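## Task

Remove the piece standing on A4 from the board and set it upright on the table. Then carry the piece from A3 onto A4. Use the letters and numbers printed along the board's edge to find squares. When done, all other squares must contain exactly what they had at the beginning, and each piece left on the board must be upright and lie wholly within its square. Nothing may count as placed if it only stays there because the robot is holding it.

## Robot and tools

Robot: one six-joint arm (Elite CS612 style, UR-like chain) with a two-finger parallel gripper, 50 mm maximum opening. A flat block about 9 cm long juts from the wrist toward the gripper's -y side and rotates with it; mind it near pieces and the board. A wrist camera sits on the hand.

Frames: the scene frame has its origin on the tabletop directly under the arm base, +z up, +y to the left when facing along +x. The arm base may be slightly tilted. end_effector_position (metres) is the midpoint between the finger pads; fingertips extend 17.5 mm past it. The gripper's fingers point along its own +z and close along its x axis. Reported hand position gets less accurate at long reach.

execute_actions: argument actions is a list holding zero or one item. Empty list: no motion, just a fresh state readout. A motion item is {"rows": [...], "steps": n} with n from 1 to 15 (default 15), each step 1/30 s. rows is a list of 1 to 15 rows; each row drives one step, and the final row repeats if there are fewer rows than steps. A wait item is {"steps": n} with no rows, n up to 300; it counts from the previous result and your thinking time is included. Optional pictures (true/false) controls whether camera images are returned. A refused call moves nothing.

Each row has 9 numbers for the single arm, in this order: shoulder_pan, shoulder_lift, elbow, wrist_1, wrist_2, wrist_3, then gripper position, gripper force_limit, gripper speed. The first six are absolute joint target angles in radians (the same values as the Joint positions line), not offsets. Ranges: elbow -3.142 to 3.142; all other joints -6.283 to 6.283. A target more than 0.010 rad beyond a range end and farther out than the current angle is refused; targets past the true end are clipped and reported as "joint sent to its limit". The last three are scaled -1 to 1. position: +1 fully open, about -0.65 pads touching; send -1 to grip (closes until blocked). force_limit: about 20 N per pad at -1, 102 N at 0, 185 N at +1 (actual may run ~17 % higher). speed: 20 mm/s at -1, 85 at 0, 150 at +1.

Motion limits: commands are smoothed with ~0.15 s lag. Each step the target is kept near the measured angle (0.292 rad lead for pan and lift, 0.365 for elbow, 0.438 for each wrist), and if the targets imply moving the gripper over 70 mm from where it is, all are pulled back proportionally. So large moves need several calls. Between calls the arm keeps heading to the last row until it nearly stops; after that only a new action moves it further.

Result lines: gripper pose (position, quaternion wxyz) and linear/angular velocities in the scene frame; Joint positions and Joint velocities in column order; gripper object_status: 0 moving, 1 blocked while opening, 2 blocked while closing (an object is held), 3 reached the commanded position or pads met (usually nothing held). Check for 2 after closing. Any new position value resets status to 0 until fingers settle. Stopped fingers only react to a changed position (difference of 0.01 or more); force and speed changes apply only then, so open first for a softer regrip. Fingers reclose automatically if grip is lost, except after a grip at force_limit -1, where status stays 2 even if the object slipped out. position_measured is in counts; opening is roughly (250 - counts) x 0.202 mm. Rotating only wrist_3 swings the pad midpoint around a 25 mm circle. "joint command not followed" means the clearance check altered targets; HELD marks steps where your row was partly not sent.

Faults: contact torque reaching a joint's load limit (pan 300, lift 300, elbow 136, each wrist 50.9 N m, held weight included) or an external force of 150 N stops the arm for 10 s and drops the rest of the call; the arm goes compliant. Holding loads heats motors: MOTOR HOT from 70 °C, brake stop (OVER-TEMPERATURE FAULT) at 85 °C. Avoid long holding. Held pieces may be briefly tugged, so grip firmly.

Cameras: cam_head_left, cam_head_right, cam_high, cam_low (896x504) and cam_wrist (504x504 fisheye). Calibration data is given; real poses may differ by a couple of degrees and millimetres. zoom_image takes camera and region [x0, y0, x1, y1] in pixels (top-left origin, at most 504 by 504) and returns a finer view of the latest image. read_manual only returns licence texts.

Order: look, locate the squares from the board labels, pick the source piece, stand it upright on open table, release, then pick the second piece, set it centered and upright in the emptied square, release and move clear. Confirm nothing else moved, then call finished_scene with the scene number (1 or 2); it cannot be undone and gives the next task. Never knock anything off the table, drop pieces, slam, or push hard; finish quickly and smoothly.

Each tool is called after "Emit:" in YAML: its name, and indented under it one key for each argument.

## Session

Emit:
execute_actions:
  actions: []

Scene clock: 0.00 s of 4400.00 s.
end_effector_position=(+0.0666, +0.1211, +0.3725) position_measured=3 object_status=3 end_effector_quat_wxyz=(-0.178, +0.923, +0.256, -0.226) end_effector_velocity=(+0.000, +0.000, -0.000) end_effector_angular_velocity=(+0.001, +0.000, +0.000)
Joint positions: [ 1.764 -1.901  2.449 -1.053 -1.977 -0.387]
Joint velocities: [ 0.  0.  0.  0. -0. -0.]
Motor temperatures (°C, as the motors report them): [25 27 27 29 33 30]
camera_calibration (this result's frames):
cam_wrist: T_world_to_cam=[[0.769926, 0.532921, -0.351011, 0.0137262], [0.525316, -0.841601, -0.1255, 0.107442], [-0.362293, -0.0877658, -0.927923, 0.526438], [0, 0, 0, 1]] pos_world=[0.123716, 0.129311, 0.506796]

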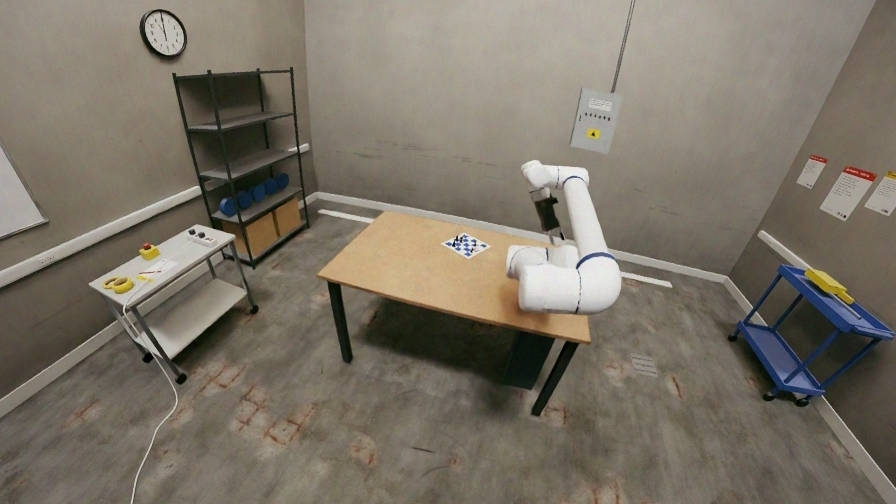

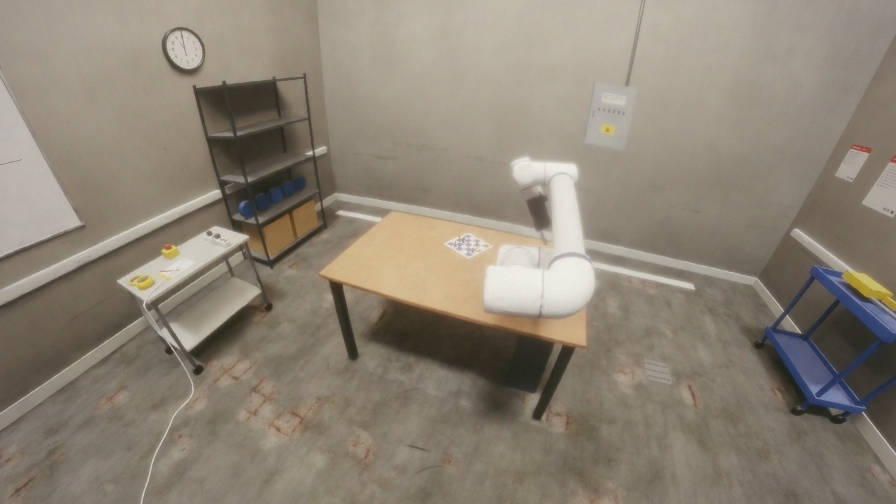

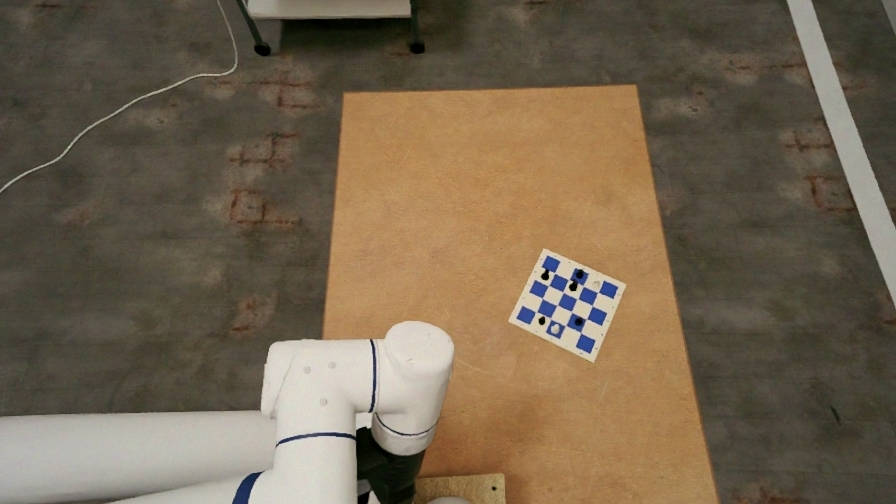

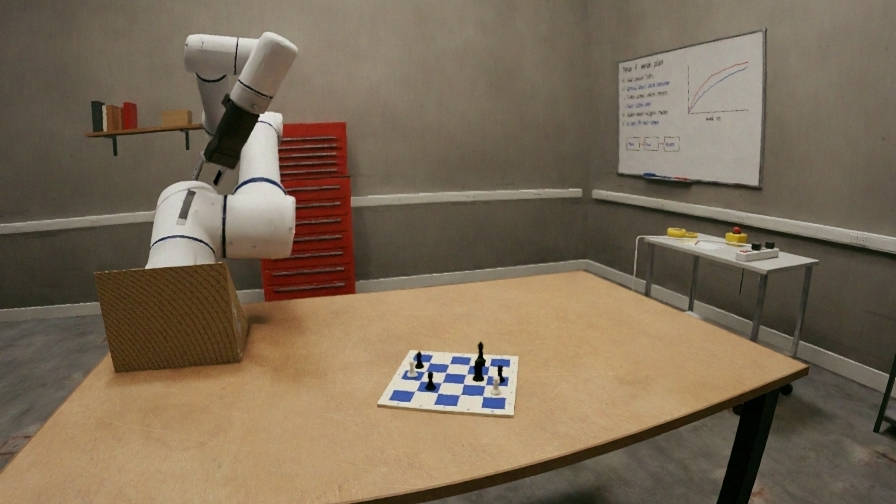

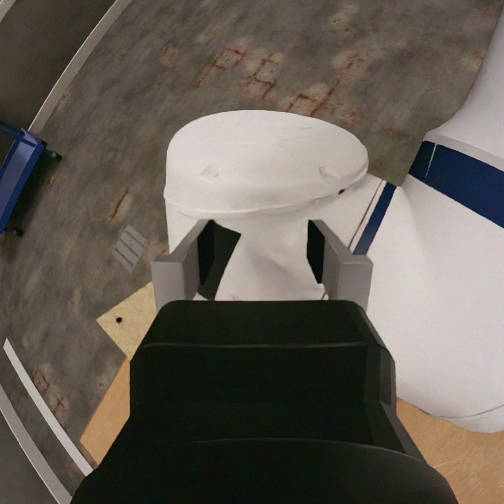

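Emit:
zoom_image:
  camera: "cam_high"
  region: [500, 240, 635, 370]

Emit:
zoom_image:
  camera: "cam_low"
  region: [370, 335, 530, 425]

Region (500, 240, 635, 370) of cam_high's 896x504 image, scaled by 3.733, with more detail than that image has; it fills the top 485 rows of this view, and the rest is white.

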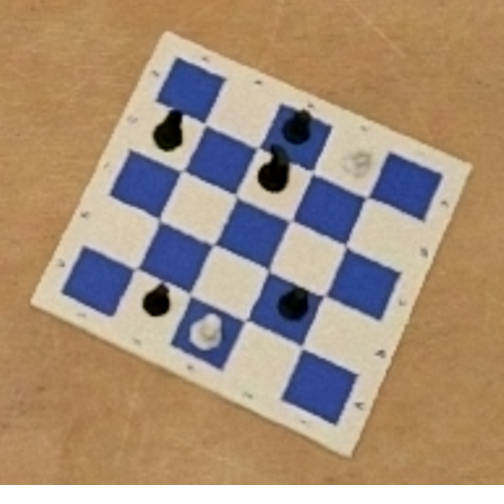

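Region (370, 335, 530, 425) of cam_low's 896x504 image, scaled by 3.150, with more detail than that image has; it fills the top 284 rows of this view, and the rest is white.

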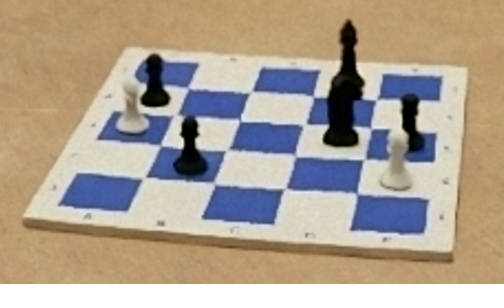

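Emit:
execute_actions:
  actions:
    - {"rows": [[1.7646,-1.8998,2.4488,-1.0544,-1.9760,-0.3872,0.4,0,-0.5],[1.7664,-1.8963,2.4481,-1.0588,-1.9729,-0.3879,0.4,0,-0.5],[1.7693,-1.8904,2.4470,-1.0658,-1.9679,-0.3890,0.4,0,-0.5],[1.7735,-1.8822,2.4454,-1.0759,-1.9608,-0.3906,0.4,0,-0.5],[1.7788,-1.8718,2.4434,-1.0886,-1.9517,-0.3927,0.4,0,-0.5],[1.7851,-1.8592,2.4410,-1.1039,-1.9409,-0.3951,0.4,0,-0.5],[1.7926,-1.8443,2.4381,-1.1219,-1.9281,-0.3980,0.4,0,-0.5],[1.8011,-1.8274,2.4348,-1.1426,-1.9134,-0.4012,0.4,0,-0.5],[1.8107,-1.8085,2.4312,-1.1656,-1.8971,-0.4049,0.4,0,-0.5],[1.8212,-1.7877,2.4272,-1.1909,-1.8791,-0.4089,0.4,0,-0.5],[1.8326,-1.7651,2.4229,-1.2184,-1.8597,-0.4133,0.4,0,-0.5],[1.8448,-1.7408,2.4182,-1.2479,-1.8387,-0.4180,0.4,0,-0.5],[1.8579,-1.7149,2.4132,-1.2795,-1.8162,-0.4230,0.4,0,-0.5],[1.8717,-1.6876,2.4080,-1.3128,-1.7927,-0.4283,0.4,0,-0.5],[1.8862,-1.6589,2.4025,-1.3477,-1.7679,-0.4338,0.4,0,-0.5]], "steps": 15}
  pictures: false

Emit:
execute_actions:
  actions:
    - {"rows": [[1.9012,-1.6291,2.3967,-1.3840,-1.7421,-0.4396,0.4,0,-0.5],[1.9168,-1.5982,2.3908,-1.4215,-1.7155,-0.4455,0.4,0,-0.5],[1.9328,-1.5664,2.3847,-1.4602,-1.6880,-0.4517,0.4,0,-0.5],[1.9492,-1.5340,2.3784,-1.4997,-1.6600,-0.4579,0.4,0,-0.5],[1.9659,-1.5009,2.3721,-1.5400,-1.6314,-0.4644,0.4,0,-0.5],[1.9827,-1.4674,2.3656,-1.5807,-1.6025,-0.4708,0.4,0,-0.5],[1.9998,-1.4336,2.3591,-1.6218,-1.5734,-0.4773,0.4,0,-0.5],[2.0168,-1.4000,2.3527,-1.6628,-1.5442,-0.4839,0.4,0,-0.5],[2.0339,-1.3662,2.3462,-1.7039,-1.5151,-0.4904,0.4,0,-0.5],[2.0507,-1.3327,2.3397,-1.7446,-1.4862,-0.4968,0.4,0,-0.5],[2.0674,-1.2996,2.3334,-1.7849,-1.4576,-0.5033,0.4,0,-0.5],[2.0838,-1.2672,2.3271,-1.8244,-1.4296,-0.5095,0.4,0,-0.5],[2.0998,-1.2354,2.3210,-1.8631,-1.4021,-0.5157,0.4,0,-0.5],[2.1154,-1.2045,2.3151,-1.9006,-1.3755,-0.5216,0.4,0,-0.5],[2.1305,-1.1747,2.3094,-1.9370,-1.3497,-0.5274,0.4,0,-0.5]], "steps": 15}
  pictures: false

Emit:
execute_actions:
  actions:
    - {"rows": [[2.1449,-1.1460,2.3038,-1.9718,-1.3249,-0.5329,0.4,0,-0.5],[2.1587,-1.1187,2.2986,-2.0051,-1.3014,-0.5382,0.4,0,-0.5],[2.1718,-1.0928,2.2936,-2.0367,-1.2789,-0.5432,0.4,0,-0.5],[2.1840,-1.0685,2.2889,-2.0662,-1.2579,-0.5479,0.4,0,-0.5],[2.1954,-1.0459,2.2846,-2.0937,-1.2385,-0.5523,0.4,0,-0.5],[2.2059,-1.0251,2.2806,-2.1190,-1.2205,-0.5563,0.4,0,-0.5],[2.2155,-1.0062,2.2770,-2.1420,-1.2042,-0.5600,0.4,0,-0.5],[2.2240,-0.9893,2.2737,-2.1627,-1.1895,-0.5632,0.4,0,-0.5],[2.2315,-0.9744,2.2708,-2.1807,-1.1767,-0.5661,0.4,0,-0.5],[2.2378,-0.9618,2.2684,-2.1960,-1.1659,-0.5685,0.4,0,-0.5],[2.2431,-0.9514,2.2664,-2.2087,-1.1568,-0.5706,0.4,0,-0.5],[2.2473,-0.9432,2.2648,-2.2188,-1.1497,-0.5722,0.4,0,-0.5],[2.2502,-0.9373,2.2637,-2.2258,-1.1447,-0.5733,0.4,0,-0.5],[2.2520,-0.9338,2.2630,-2.2302,-1.1416,-0.5740,0.4,0,-0.5],[2.2526,-0.9326,2.2628,-2.2316,-1.1406,-0.5742,0.4,0,-0.5]], "steps": 15}
  pictures: false

Emit:
execute_actions:
  actions:
    - {"steps": 18}

Scene clock: 120.50 s of 4400.00 s.
end_effector_position=(+0.1212, +0.0554, +0.3612) position_measured=92 object_status=0 end_effector_quat_wxyz=(-0.143, +0.928, +0.285, -0.195) end_effector_velocity=(+0.265, -0.295, -0.074) end_effector_angular_velocity=(-0.141, -0.401, +0.277)
Joint positions: [ 1.843 -1.745  2.419 -1.243 -1.842 -0.417]
Joint velocities: [ 0.356  0.705 -0.135 -0.852  0.605 -0.136]
Motor temperatures (°C, as the motors report them): [25 27 27 29 33 30]
Steps of this call (steps 1 to 90: nothing new was sent; then 117.00 s passed at rest; steps 91 to 105: all 15 steps of this action). Readings (joint positions | what the end effector reports):
91: [1.764 -1.901 2.449 -1.053 -1.977 -0.387] | position_measured=9 object_status=0
92: [1.764 -1.901 2.449 -1.053 -1.977 -0.387] | position_measured=17 object_status=0
94: [1.766 -1.897 2.448 -1.058 -1.973 -0.388] | position_measured=35 object_status=0
98: [1.780 -1.868 2.443 -1.093 -1.949 -0.393] | position_measured=69 object_status=0
105: the state above

Scene clock: 121.00 s of 4400.00 s.
end_effector_position=(+0.2794, -0.0925, +0.2918) position_measured=92 object_status=3 end_effector_quat_wxyz=(-0.067, +0.918, +0.375, -0.112) end_effector_velocity=(+0.324, -0.252, -0.193) end_effector_angular_velocity=(-0.064, -0.419, +0.401)
Joint positions: [ 2.03  -1.373  2.348 -1.695 -1.521 -0.489]
Joint velocities: [ 0.359  0.71  -0.136 -0.859  0.61  -0.137]
Motor temperatures (°C, as the motors report them): [25 27 27 29 33 30]
Steps of this call (steps 1 to 15: all 15 steps of this action). Readings (joint positions | what the end effector reports):
1: [1.855 -1.721 2.414 -1.273 -1.821 -0.422] | position_measured=92 object_status=0
2: [1.868 -1.695 2.409 -1.304 -1.799 -0.427] | position_measured=92 object_status=0
4: [1.894 -1.643 2.399 -1.367 -1.754 -0.437] | position_measured=92 object_status=3
8: [1.945 -1.543 2.380 -1.488 -1.668 -0.456] | position_measured=92 object_status=3
15: the state above

Scene clock: 121.50 s of 4400.00 s.
end_effector_position=(+0.4417, -0.1960, +0.1656) position_measured=92 object_status=3 end_effector_quat_wxyz=(-0.009, +0.877, +0.481, -0.021) end_effector_velocity=(+0.291, -0.143, -0.299) end_effector_angular_velocity=(+0.036, -0.401, +0.481)
Joint positions: [ 2.212 -1.014  2.278 -2.133 -1.211 -0.559]
Joint velocities: [ 0.351  0.698 -0.133 -0.838  0.596 -0.134]
Motor temperatures (°C, as the motors report them): [25 27 27 29 33 30]
Steps of this call (steps 1 to 15: all 15 steps of this action). Readings (joint positions | what the end effector reports):
1: [2.042 -1.349 2.343 -1.724 -1.501 -0.494] | position_measured=92 object_status=3
2: [2.054 -1.325 2.338 -1.754 -1.480 -0.498] | position_measured=92 object_status=3
4: [2.079 -1.278 2.329 -1.812 -1.439 -0.508] | position_measured=92 object_status=3
8: [2.127 -1.182 2.311 -1.928 -1.356 -0.526] | position_measured=92 object_status=3
15: the state above

Scene clock: 122.10 s of 4400.00 s.
end_effector_position=(+0.4749, -0.2112, +0.1300) position_measured=92 object_status=3 end_effector_quat_wxyz=(+0.001, +0.863, +0.506, +0.000) end_effector_velocity=(+0.001, -0.001, -0.002) end_effector_angular_velocity=(+0.001, -0.001, +0.001)
Joint positions: [ 2.252 -0.933  2.263 -2.231 -1.141 -0.574]
Joint velocities: [ 0.001  0.003 -0.001 -0.003  0.002 -0.   ]
Motor temperatures (°C, as the motors report them): [25 27 27 29 33 30]
Steps of this call (steps 1 to 18: the robot went on to your last target). Readings (joint positions | what the end effector reports):
1: [2.223 -0.992 2.274 -2.159 -1.192 -0.563] | position_measured=92 object_status=3
2: [2.231 -0.976 2.271 -2.179 -1.178 -0.566] | position_measured=92 object_status=3
4: [2.241 -0.956 2.267 -2.203 -1.161 -0.570] | position_measured=92 object_status=3
8: [2.249 -0.939 2.264 -2.224 -1.146 -0.573] | position_measured=92 object_status=3
18: the state above
camera_calibration (this result's frames):
cam_wrist: T_world_to_cam=[[0.512378, 0.858632, -0.0148336, -0.0613211], [0.809329, -0.477037, 0.34267, -0.535825], [0.287151, -0.187582, -0.939339, 0.0921399], [0, 0, 0, 1]] pos_world=[0.43862, -0.185672, 0.269252]

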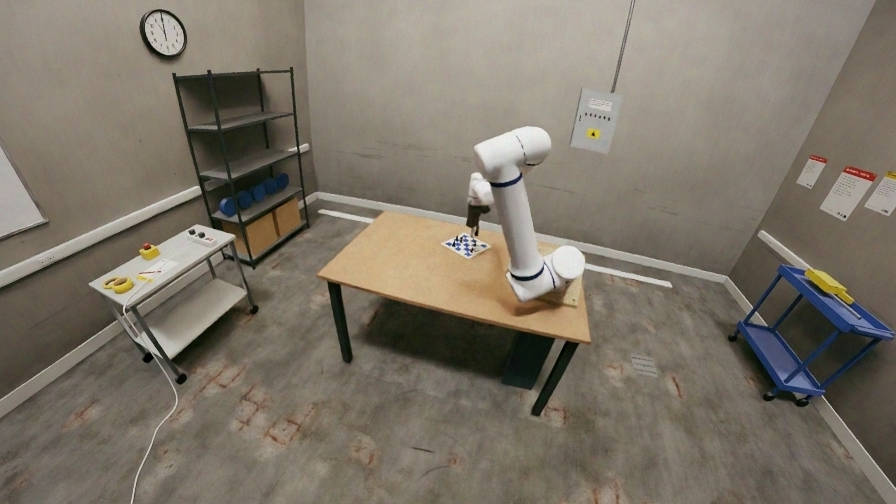

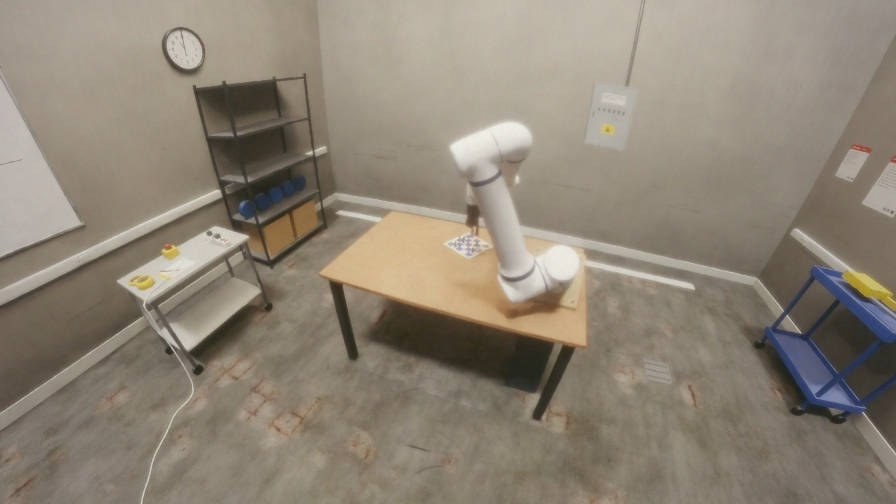

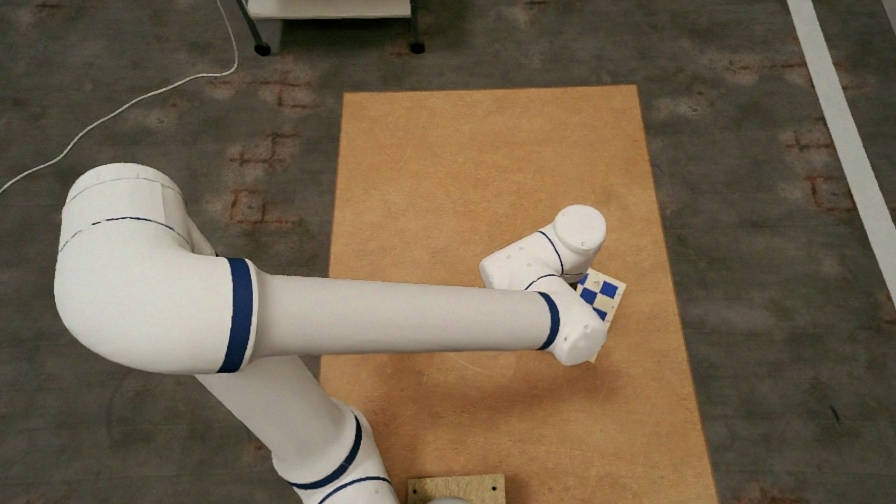

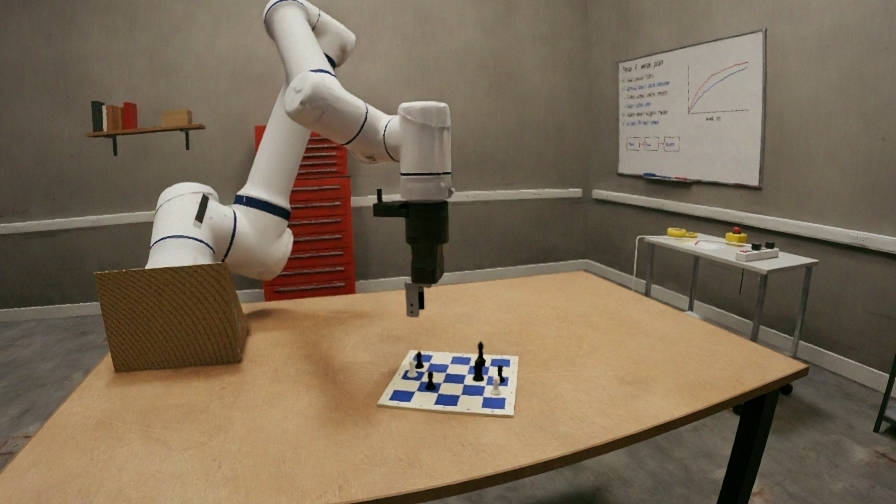

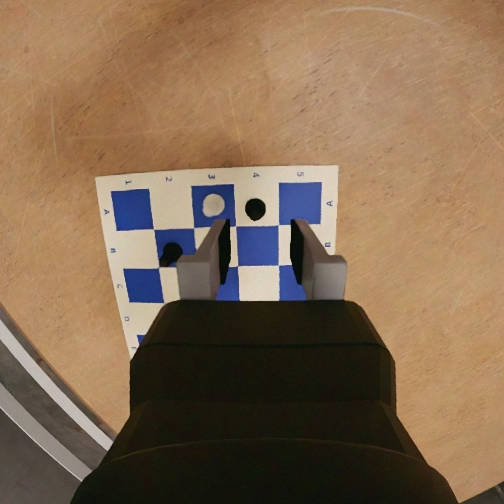

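Emit:
zoom_image:
  camera: "cam_wrist"
  region: [180, 160, 340, 270]

Region (180, 160, 340, 270) of cam_wrist's 504x504 image, scaled by 3.150, with more detail than that image has; it fills the top 346 rows of this view, and the rest is white.

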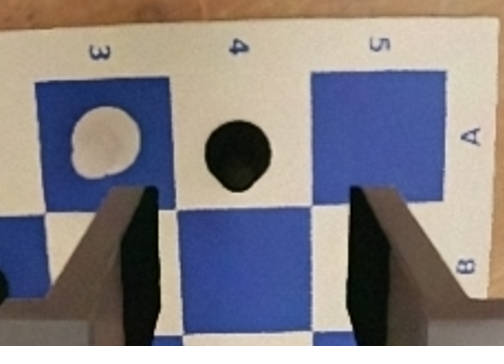

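Emit:
execute_actions:
  actions:
    - {"rows": [[2.2528,-0.9322,2.2629,-2.2322,-1.1405,-0.5740,0.15,0,-0.5],[2.2533,-0.9310,2.2633,-2.2340,-1.1401,-0.5735,0.15,0,-0.5],[2.2543,-0.9290,2.2640,-2.2371,-1.1396,-0.5727,0.15,0,-0.5],[2.2556,-0.9262,2.2650,-2.2413,-1.1388,-0.5716,0.15,0,-0.5],[2.2572,-0.9227,2.2662,-2.2466,-1.1378,-0.5702,0.15,0,-0.5],[2.2592,-0.9185,2.2676,-2.2530,-1.1366,-0.5685,0.15,0,-0.5],[2.2614,-0.9136,2.2692,-2.2604,-1.1352,-0.5665,0.15,0,-0.5],[2.2640,-0.9081,2.2711,-2.2686,-1.1336,-0.5643,0.15,0,-0.5],[2.2668,-0.9021,2.2731,-2.2778,-1.1319,-0.5618,0.15,0,-0.5],[2.2698,-0.8956,2.2753,-2.2876,-1.1301,-0.5592,0.15,0,-0.5],[2.2730,-0.8887,2.2777,-2.2980,-1.1281,-0.5564,0.15,0,-0.5],[2.2763,-0.8814,2.2801,-2.3090,-1.1260,-0.5534,0.15,0,-0.5],[2.2798,-0.8740,2.2826,-2.3203,-1.1239,-0.5504,0.15,0,-0.5],[2.2834,-0.8663,2.2852,-2.3319,-1.1217,-0.5473,0.15,0,-0.5],[2.2870,-0.8586,2.2878,-2.3436,-1.1195,-0.5441,0.15,0,-0.5]], "steps": 15}
  pictures: false

Emit:
execute_actions:
  actions:
    - {"rows": [[2.2906,-0.8508,2.2905,-2.3553,-1.1173,-0.5410,0.15,0,-0.5],[2.2941,-0.8432,2.2930,-2.3669,-1.1151,-0.5379,0.15,0,-0.5],[2.2976,-0.8357,2.2956,-2.3782,-1.1130,-0.5349,0.15,0,-0.5],[2.3009,-0.8284,2.2980,-2.3892,-1.1110,-0.5319,0.15,0,-0.5],[2.3046,-0.8213,2.2999,-2.3996,-1.1087,-0.5287,0.15,0,-0.5],[2.3081,-0.8145,2.3015,-2.4095,-1.1067,-0.5255,0.15,0,-0.5],[2.3113,-0.8083,2.3031,-2.4186,-1.1047,-0.5226,0.15,0,-0.5],[2.3142,-0.8026,2.3045,-2.4270,-1.1029,-0.5200,0.15,0,-0.5],[2.3168,-0.7975,2.3058,-2.4343,-1.1014,-0.5177,0.15,0,-0.5],[2.3191,-0.7931,2.3069,-2.4408,-1.1000,-0.5157,0.15,0,-0.5],[2.3210,-0.7895,2.3078,-2.4461,-1.0989,-0.5140,0.15,0,-0.5],[2.3225,-0.7866,2.3086,-2.4503,-1.0980,-0.5126,0.15,0,-0.5],[2.3235,-0.7845,2.3091,-2.4534,-1.0973,-0.5117,0.15,0,-0.5],[2.3242,-0.7832,2.3094,-2.4552,-1.0969,-0.5111,0.15,0,-0.5],[2.3244,-0.7828,2.3095,-2.4558,-1.0968,-0.5109,0.15,0,-0.5]], "steps": 15}
  pictures: false

Emit:
execute_actions:
  actions:
    - {"steps": 14}

Scene clock: 217.90 s of 4400.00 s.
end_effector_position=(+0.4759, -0.2142, +0.0967) position_measured=130 object_status=3 end_effector_quat_wxyz=(+0.001, +0.863, +0.506, +0.000) end_effector_velocity=(+0.000, -0.008, -0.137) end_effector_angular_velocity=(+0.000, +0.001, +0.000)
Joint positions: [ 2.275 -0.883  2.279 -2.306 -1.127 -0.554]
Joint velocities: [ 0.095  0.203  0.069 -0.308  0.058  0.083]
Motor temperatures (°C, as the motors report them): [25 27 28 29 33 30]
Steps of this call (steps 1 to 15: the robot went on to your last target; steps 16 to 90: nothing new was sent; then 92.30 s passed at rest; steps 91 to 105: all 15 steps of this action). Readings (joint positions | what the end effector reports):
91: [2.253 -0.933 2.263 -2.232 -1.141 -0.574] | position_measured=98 object_status=0
92: [2.253 -0.932 2.263 -2.232 -1.141 -0.574] | position_measured=106 object_status=0
94: [2.253 -0.931 2.263 -2.234 -1.140 -0.574] | position_measured=124 object_status=0
98: [2.258 -0.922 2.266 -2.248 -1.137 -0.570] | position_measured=130 object_status=0
105: the state above

Scene clock: 218.40 s of 4400.00 s.
end_effector_position=(+0.4752, -0.2156, +0.0364) position_measured=130 object_status=3 end_effector_quat_wxyz=(+0.001, +0.863, +0.506, +0.000) end_effector_velocity=(-0.001, +0.001, -0.051) end_effector_angular_velocity=(+0.001, +0.001, -0.001)
Joint positions: [ 2.32  -0.791  2.307 -2.443 -1.099 -0.515]
Joint velocities: [ 0.041  0.08   0.02  -0.115  0.024  0.036]
Motor temperatures (°C, as the motors report them): [25 27 28 29 33 30]
Steps of this call (steps 1 to 15: all 15 steps of this action). Readings (joint positions | what the end effector reports):
1: [2.279 -0.876 2.282 -2.317 -1.125 -0.551] | position_measured=130 object_status=3
2: [2.282 -0.869 2.284 -2.328 -1.123 -0.548] | position_measured=130 object_status=3
4: [2.289 -0.854 2.289 -2.350 -1.118 -0.542] | position_measured=130 object_status=3
8: [2.303 -0.826 2.298 -2.393 -1.110 -0.530] | position_measured=130 object_status=3
15: the state above

Scene clock: 218.87 s of 4400.00 s.
end_effector_position=(+0.4751, -0.2156, +0.0309) position_measured=130 object_status=3 end_effector_quat_wxyz=(+0.001, +0.863, +0.506, +0.000) end_effector_velocity=(-0.000, +0.000, -0.001) end_effector_angular_velocity=(+0.001, +0.001, -0.000)
Joint positions: [ 2.324 -0.783  2.309 -2.456 -1.097 -0.511]
Joint velocities: [ 0.001  0.001  0.    -0.001  0.     0.   ]
Motor temperatures (°C, as the motors report them): [25 27 28 29 33 30]
Steps of this call (steps 1 to 14: the robot went on to your last target). Readings (joint positions | what the end effector reports):
1: [2.321 -0.789 2.308 -2.447 -1.099 -0.514] | position_measured=130 object_status=3
2: [2.322 -0.787 2.308 -2.449 -1.098 -0.513] | position_measured=130 object_status=3
4: [2.323 -0.785 2.309 -2.452 -1.098 -0.512] | position_measured=130 object_status=3
8: [2.324 -0.784 2.309 -2.455 -1.097 -0.511] | position_measured=130 object_status=3
14: the state above
camera_calibration (this result's frames):
cam_wrist: T_world_to_cam=[[0.512206, 0.858736, -0.0147331, -0.059018], [0.809358, -0.476872, 0.342829, -0.504132], [0.287374, -0.187524, -0.939282, -0.00186916], [0, 0, 0, 1]] pos_world=[0.43879, -0.190076, 0.170206]

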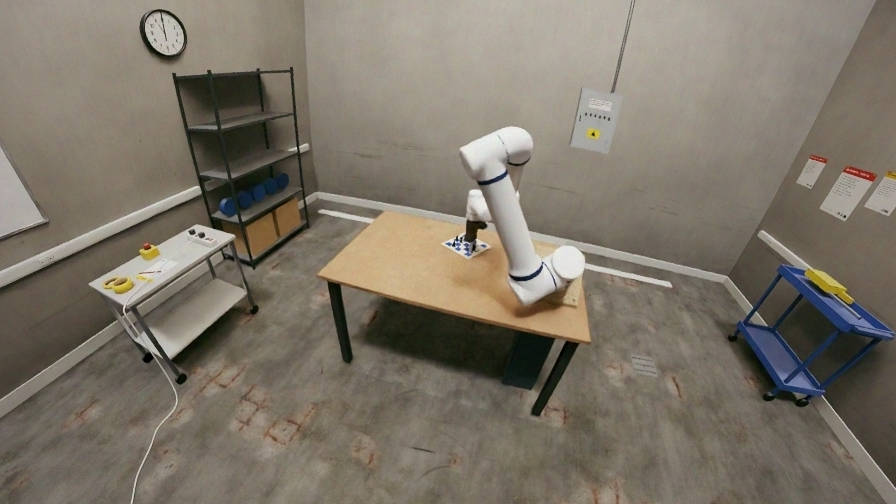

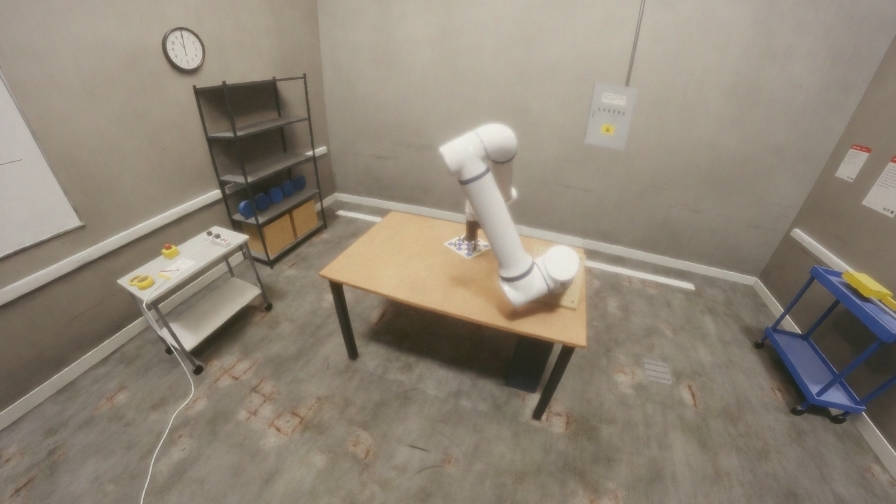

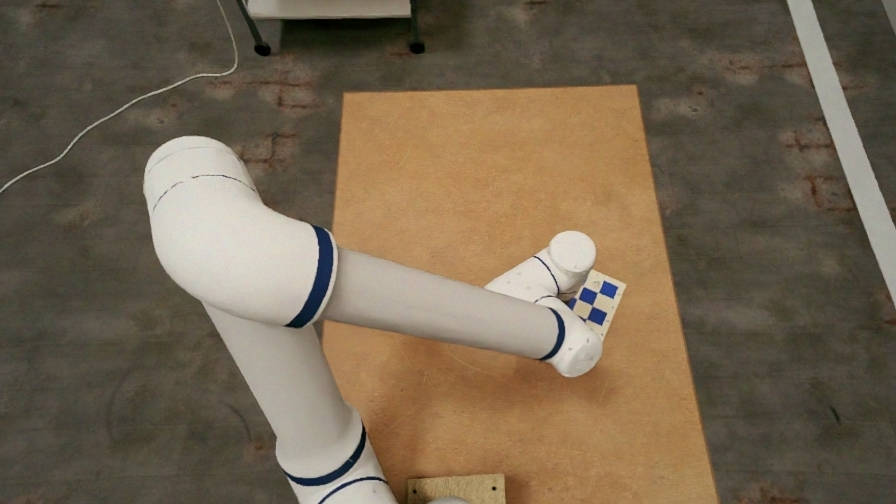

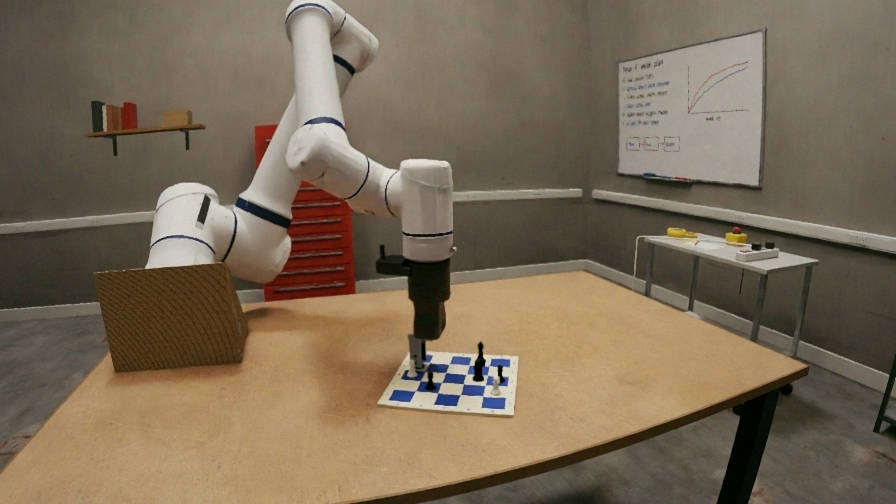

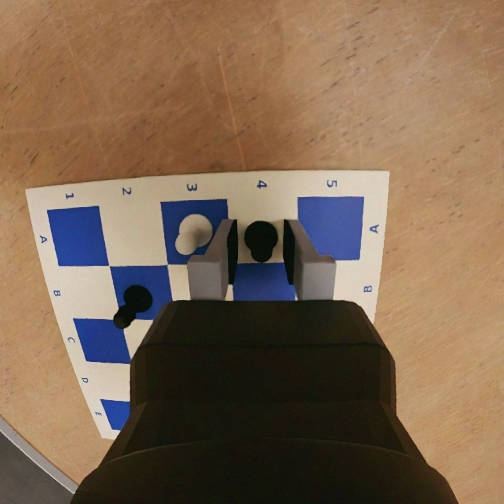

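Emit:
execute_actions:
  actions: []

Scene clock: 233.47 s of 4400.00 s.
end_effector_position=(+0.4751, -0.2156, +0.0309) position_measured=130 object_status=3 end_effector_quat_wxyz=(+0.001, +0.863, +0.506, +0.000) end_effector_velocity=(+0.000, -0.000, +0.000) end_effector_angular_velocity=(-0.000, -0.001, -0.000)
Joint positions: [ 2.324 -0.783  2.31  -2.456 -1.097 -0.511]
Joint velocities: [-0.001 -0.     0.    -0.     0.    -0.   ]
Motor temperatures (°C, as the motors report them): [25 27 28 29 33 30]
Steps of this call (steps 1 to 30: the robot went on to your last target; steps 31 to 100: nothing new was sent; then 11.27 s passed at rest). Readings (joint positions | what the end effector reports):
1: [2.324 -0.783 2.309 -2.456 -1.097 -0.511] | position_measured=130 object_status=3
2: [2.324 -0.783 2.309 -2.456 -1.097 -0.511] | position_measured=130 object_status=3
4: [2.324 -0.783 2.309 -2.456 -1.097 -0.511] | position_measured=130 object_status=3
8: [2.324 -0.783 2.309 -2.456 -1.097 -0.511] | position_measured=130 object_status=3
100: the state above
The arm was judged still, so your last target was given up. Only a new action makes it travel on or press farther. Fingers that are still opening or closing keep moving.
camera_calibration (this result's frames):
cam_wrist: T_world_to_cam=[[0.512207, 0.858736, -0.0147303, -0.0590209], [0.80936, -0.476876, 0.34282, -0.504102], [0.287367, -0.187517, -0.939286, -0.00193244], [0, 0, 0, 1]] pos_world=[0.438787, -0.190073, 0.170132]

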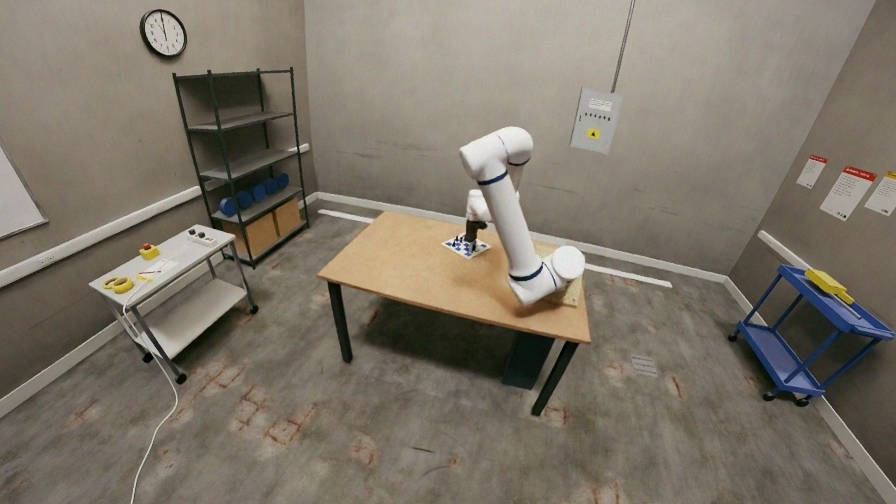

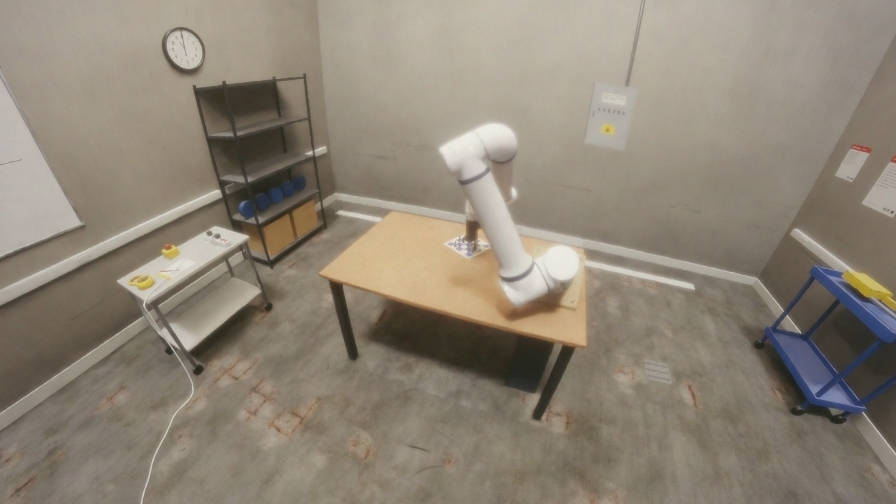

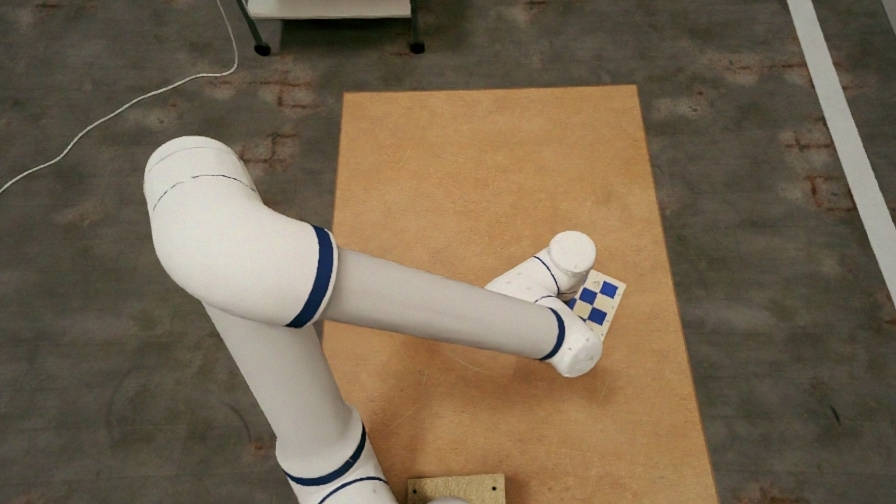

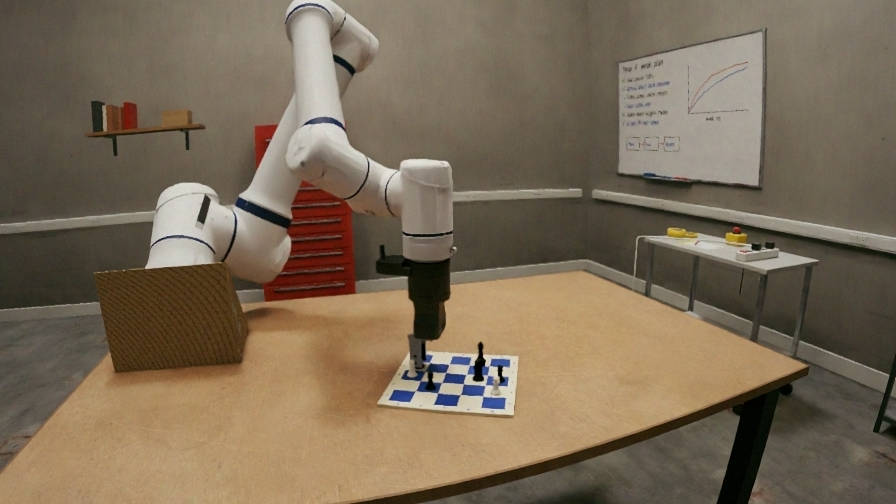

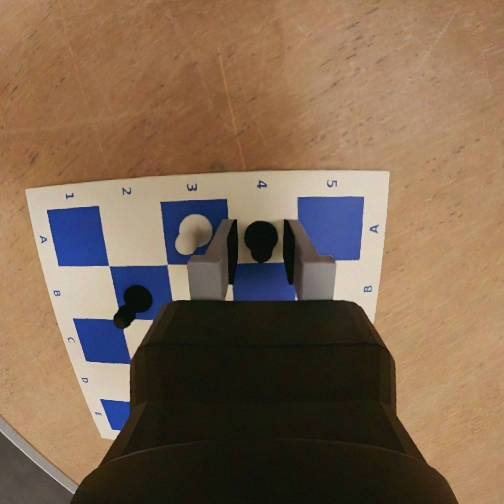

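Emit:
execute_actions:
  actions:
    - {"rows": [[2.3244, -0.7828, 2.3095, -2.4558, -1.0968, -0.5109, -1, 0.1, -0.6]], "steps": 15}
  pictures: false

Emit:
execute_actions:
  actions:
    - {"rows": [[2.3244, -0.7828, 2.3095, -2.4558, -1.0968, -0.5109, -1, 0.1, -0.6]], "steps": 8}

Scene clock: 319.70 s of 4400.00 s.
end_effector_position=(+0.4751, -0.2156, +0.0309) position_measured=210 object_status=0 end_effector_quat_wxyz=(+0.001, +0.863, +0.506, +0.000) end_effector_velocity=(-0.000, -0.000, +0.000) end_effector_angular_velocity=(+0.001, -0.000, -0.001)
Joint positions: [ 2.324 -0.783  2.31  -2.456 -1.097 -0.511]
Joint velocities: [-0.001  0.     0.     0.001 -0.    -0.   ]
Motor temperatures (°C, as the motors report them): [25 27 28 29 33 30]
Steps of this call (steps 1 to 90: nothing new was sent; then 82.73 s passed at rest; steps 91 to 105: all 15 steps of this action). Readings (joint positions | what the end effector reports):
91: [2.324 -0.783 2.310 -2.456 -1.097 -0.511] | position_measured=134 object_status=0
92: [2.324 -0.783 2.310 -2.456 -1.097 -0.511] | position_measured=142 object_status=0
94: [2.324 -0.783 2.310 -2.456 -1.097 -0.511] | position_measured=157 object_status=0
98: [2.324 -0.783 2.310 -2.456 -1.097 -0.511] | position_measured=188 object_status=0
105: the state above

Scene clock: 319.97 s of 4400.00 s.
end_effector_position=(+0.4751, -0.2156, +0.0309) position_measured=210 object_status=2 end_effector_quat_wxyz=(+0.001, +0.863, +0.506, +0.000) end_effector_velocity=(+0.000, -0.000, +0.000) end_effector_angular_velocity=(+0.000, -0.000, -0.000)
Joint positions: [ 2.324 -0.783  2.31  -2.456 -1.097 -0.511]
Joint velocities: [-0.  0. -0.  0.  0.  0.]
Motor temperatures (°C, as the motors report them): [25 27 28 29 33 30]
Steps of this call (steps 1 to 8: all 8 steps of this action). Readings (joint positions | what the end effector reports):
1: [2.324 -0.783 2.310 -2.456 -1.097 -0.511] | position_measured=210 object_status=0
2: [2.324 -0.783 2.310 -2.456 -1.097 -0.511] | position_measured=210 object_status=2
4: [2.324 -0.783 2.310 -2.456 -1.097 -0.511] | position_measured=210 object_status=2
8: the state above
camera_calibration (this result's frames):
cam_wrist: T_world_to_cam=[[0.512207, 0.858735, -0.0147303, -0.0590211], [0.80936, -0.476876, 0.34282, -0.504102], [0.287367, -0.187517, -0.939286, -0.00193246], [0, 0, 0, 1]] pos_world=[0.438787, -0.190073, 0.170132]

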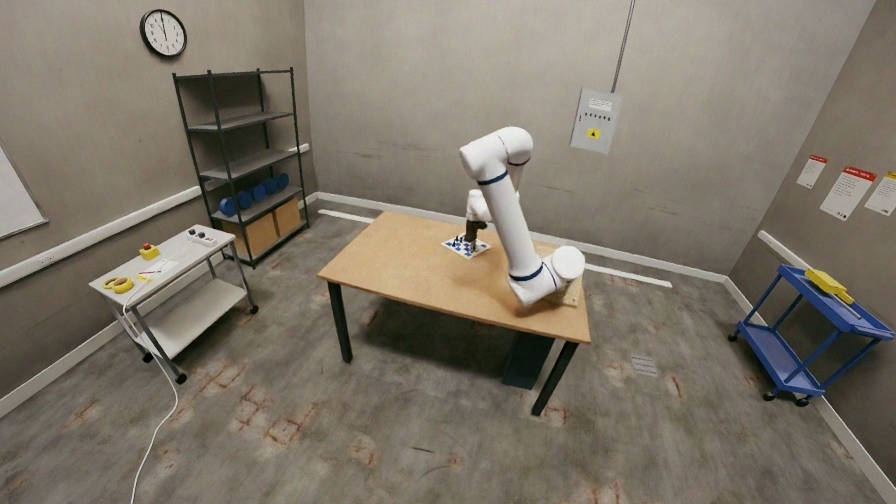

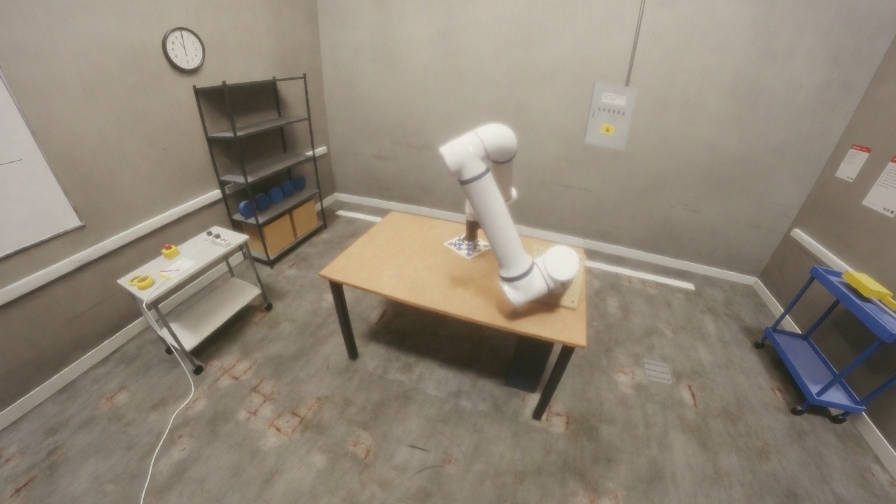

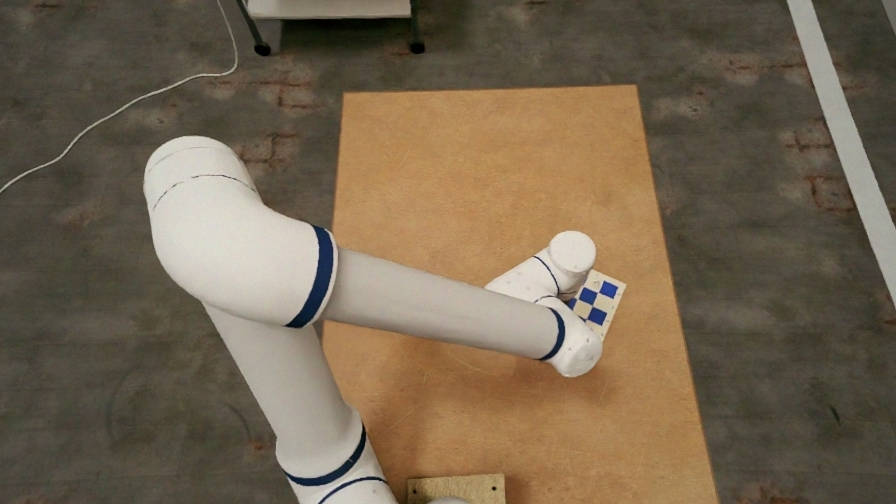

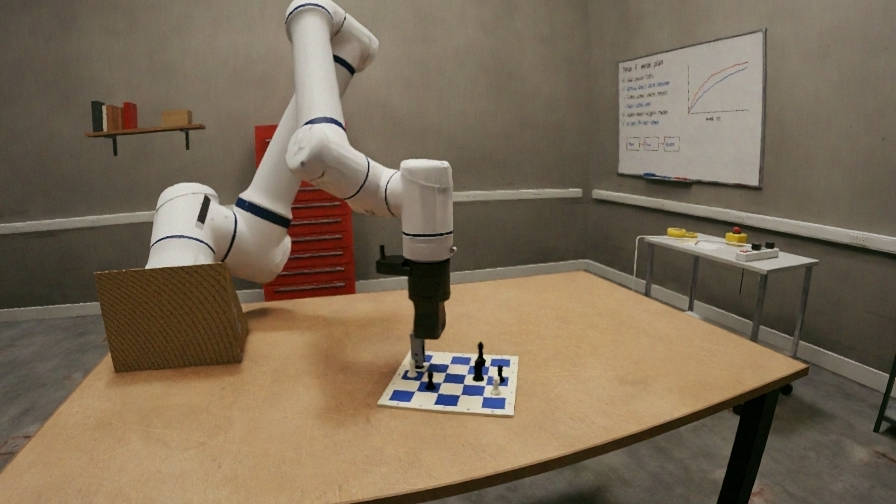

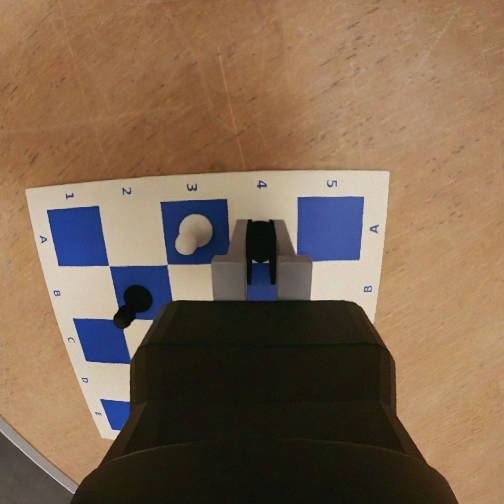

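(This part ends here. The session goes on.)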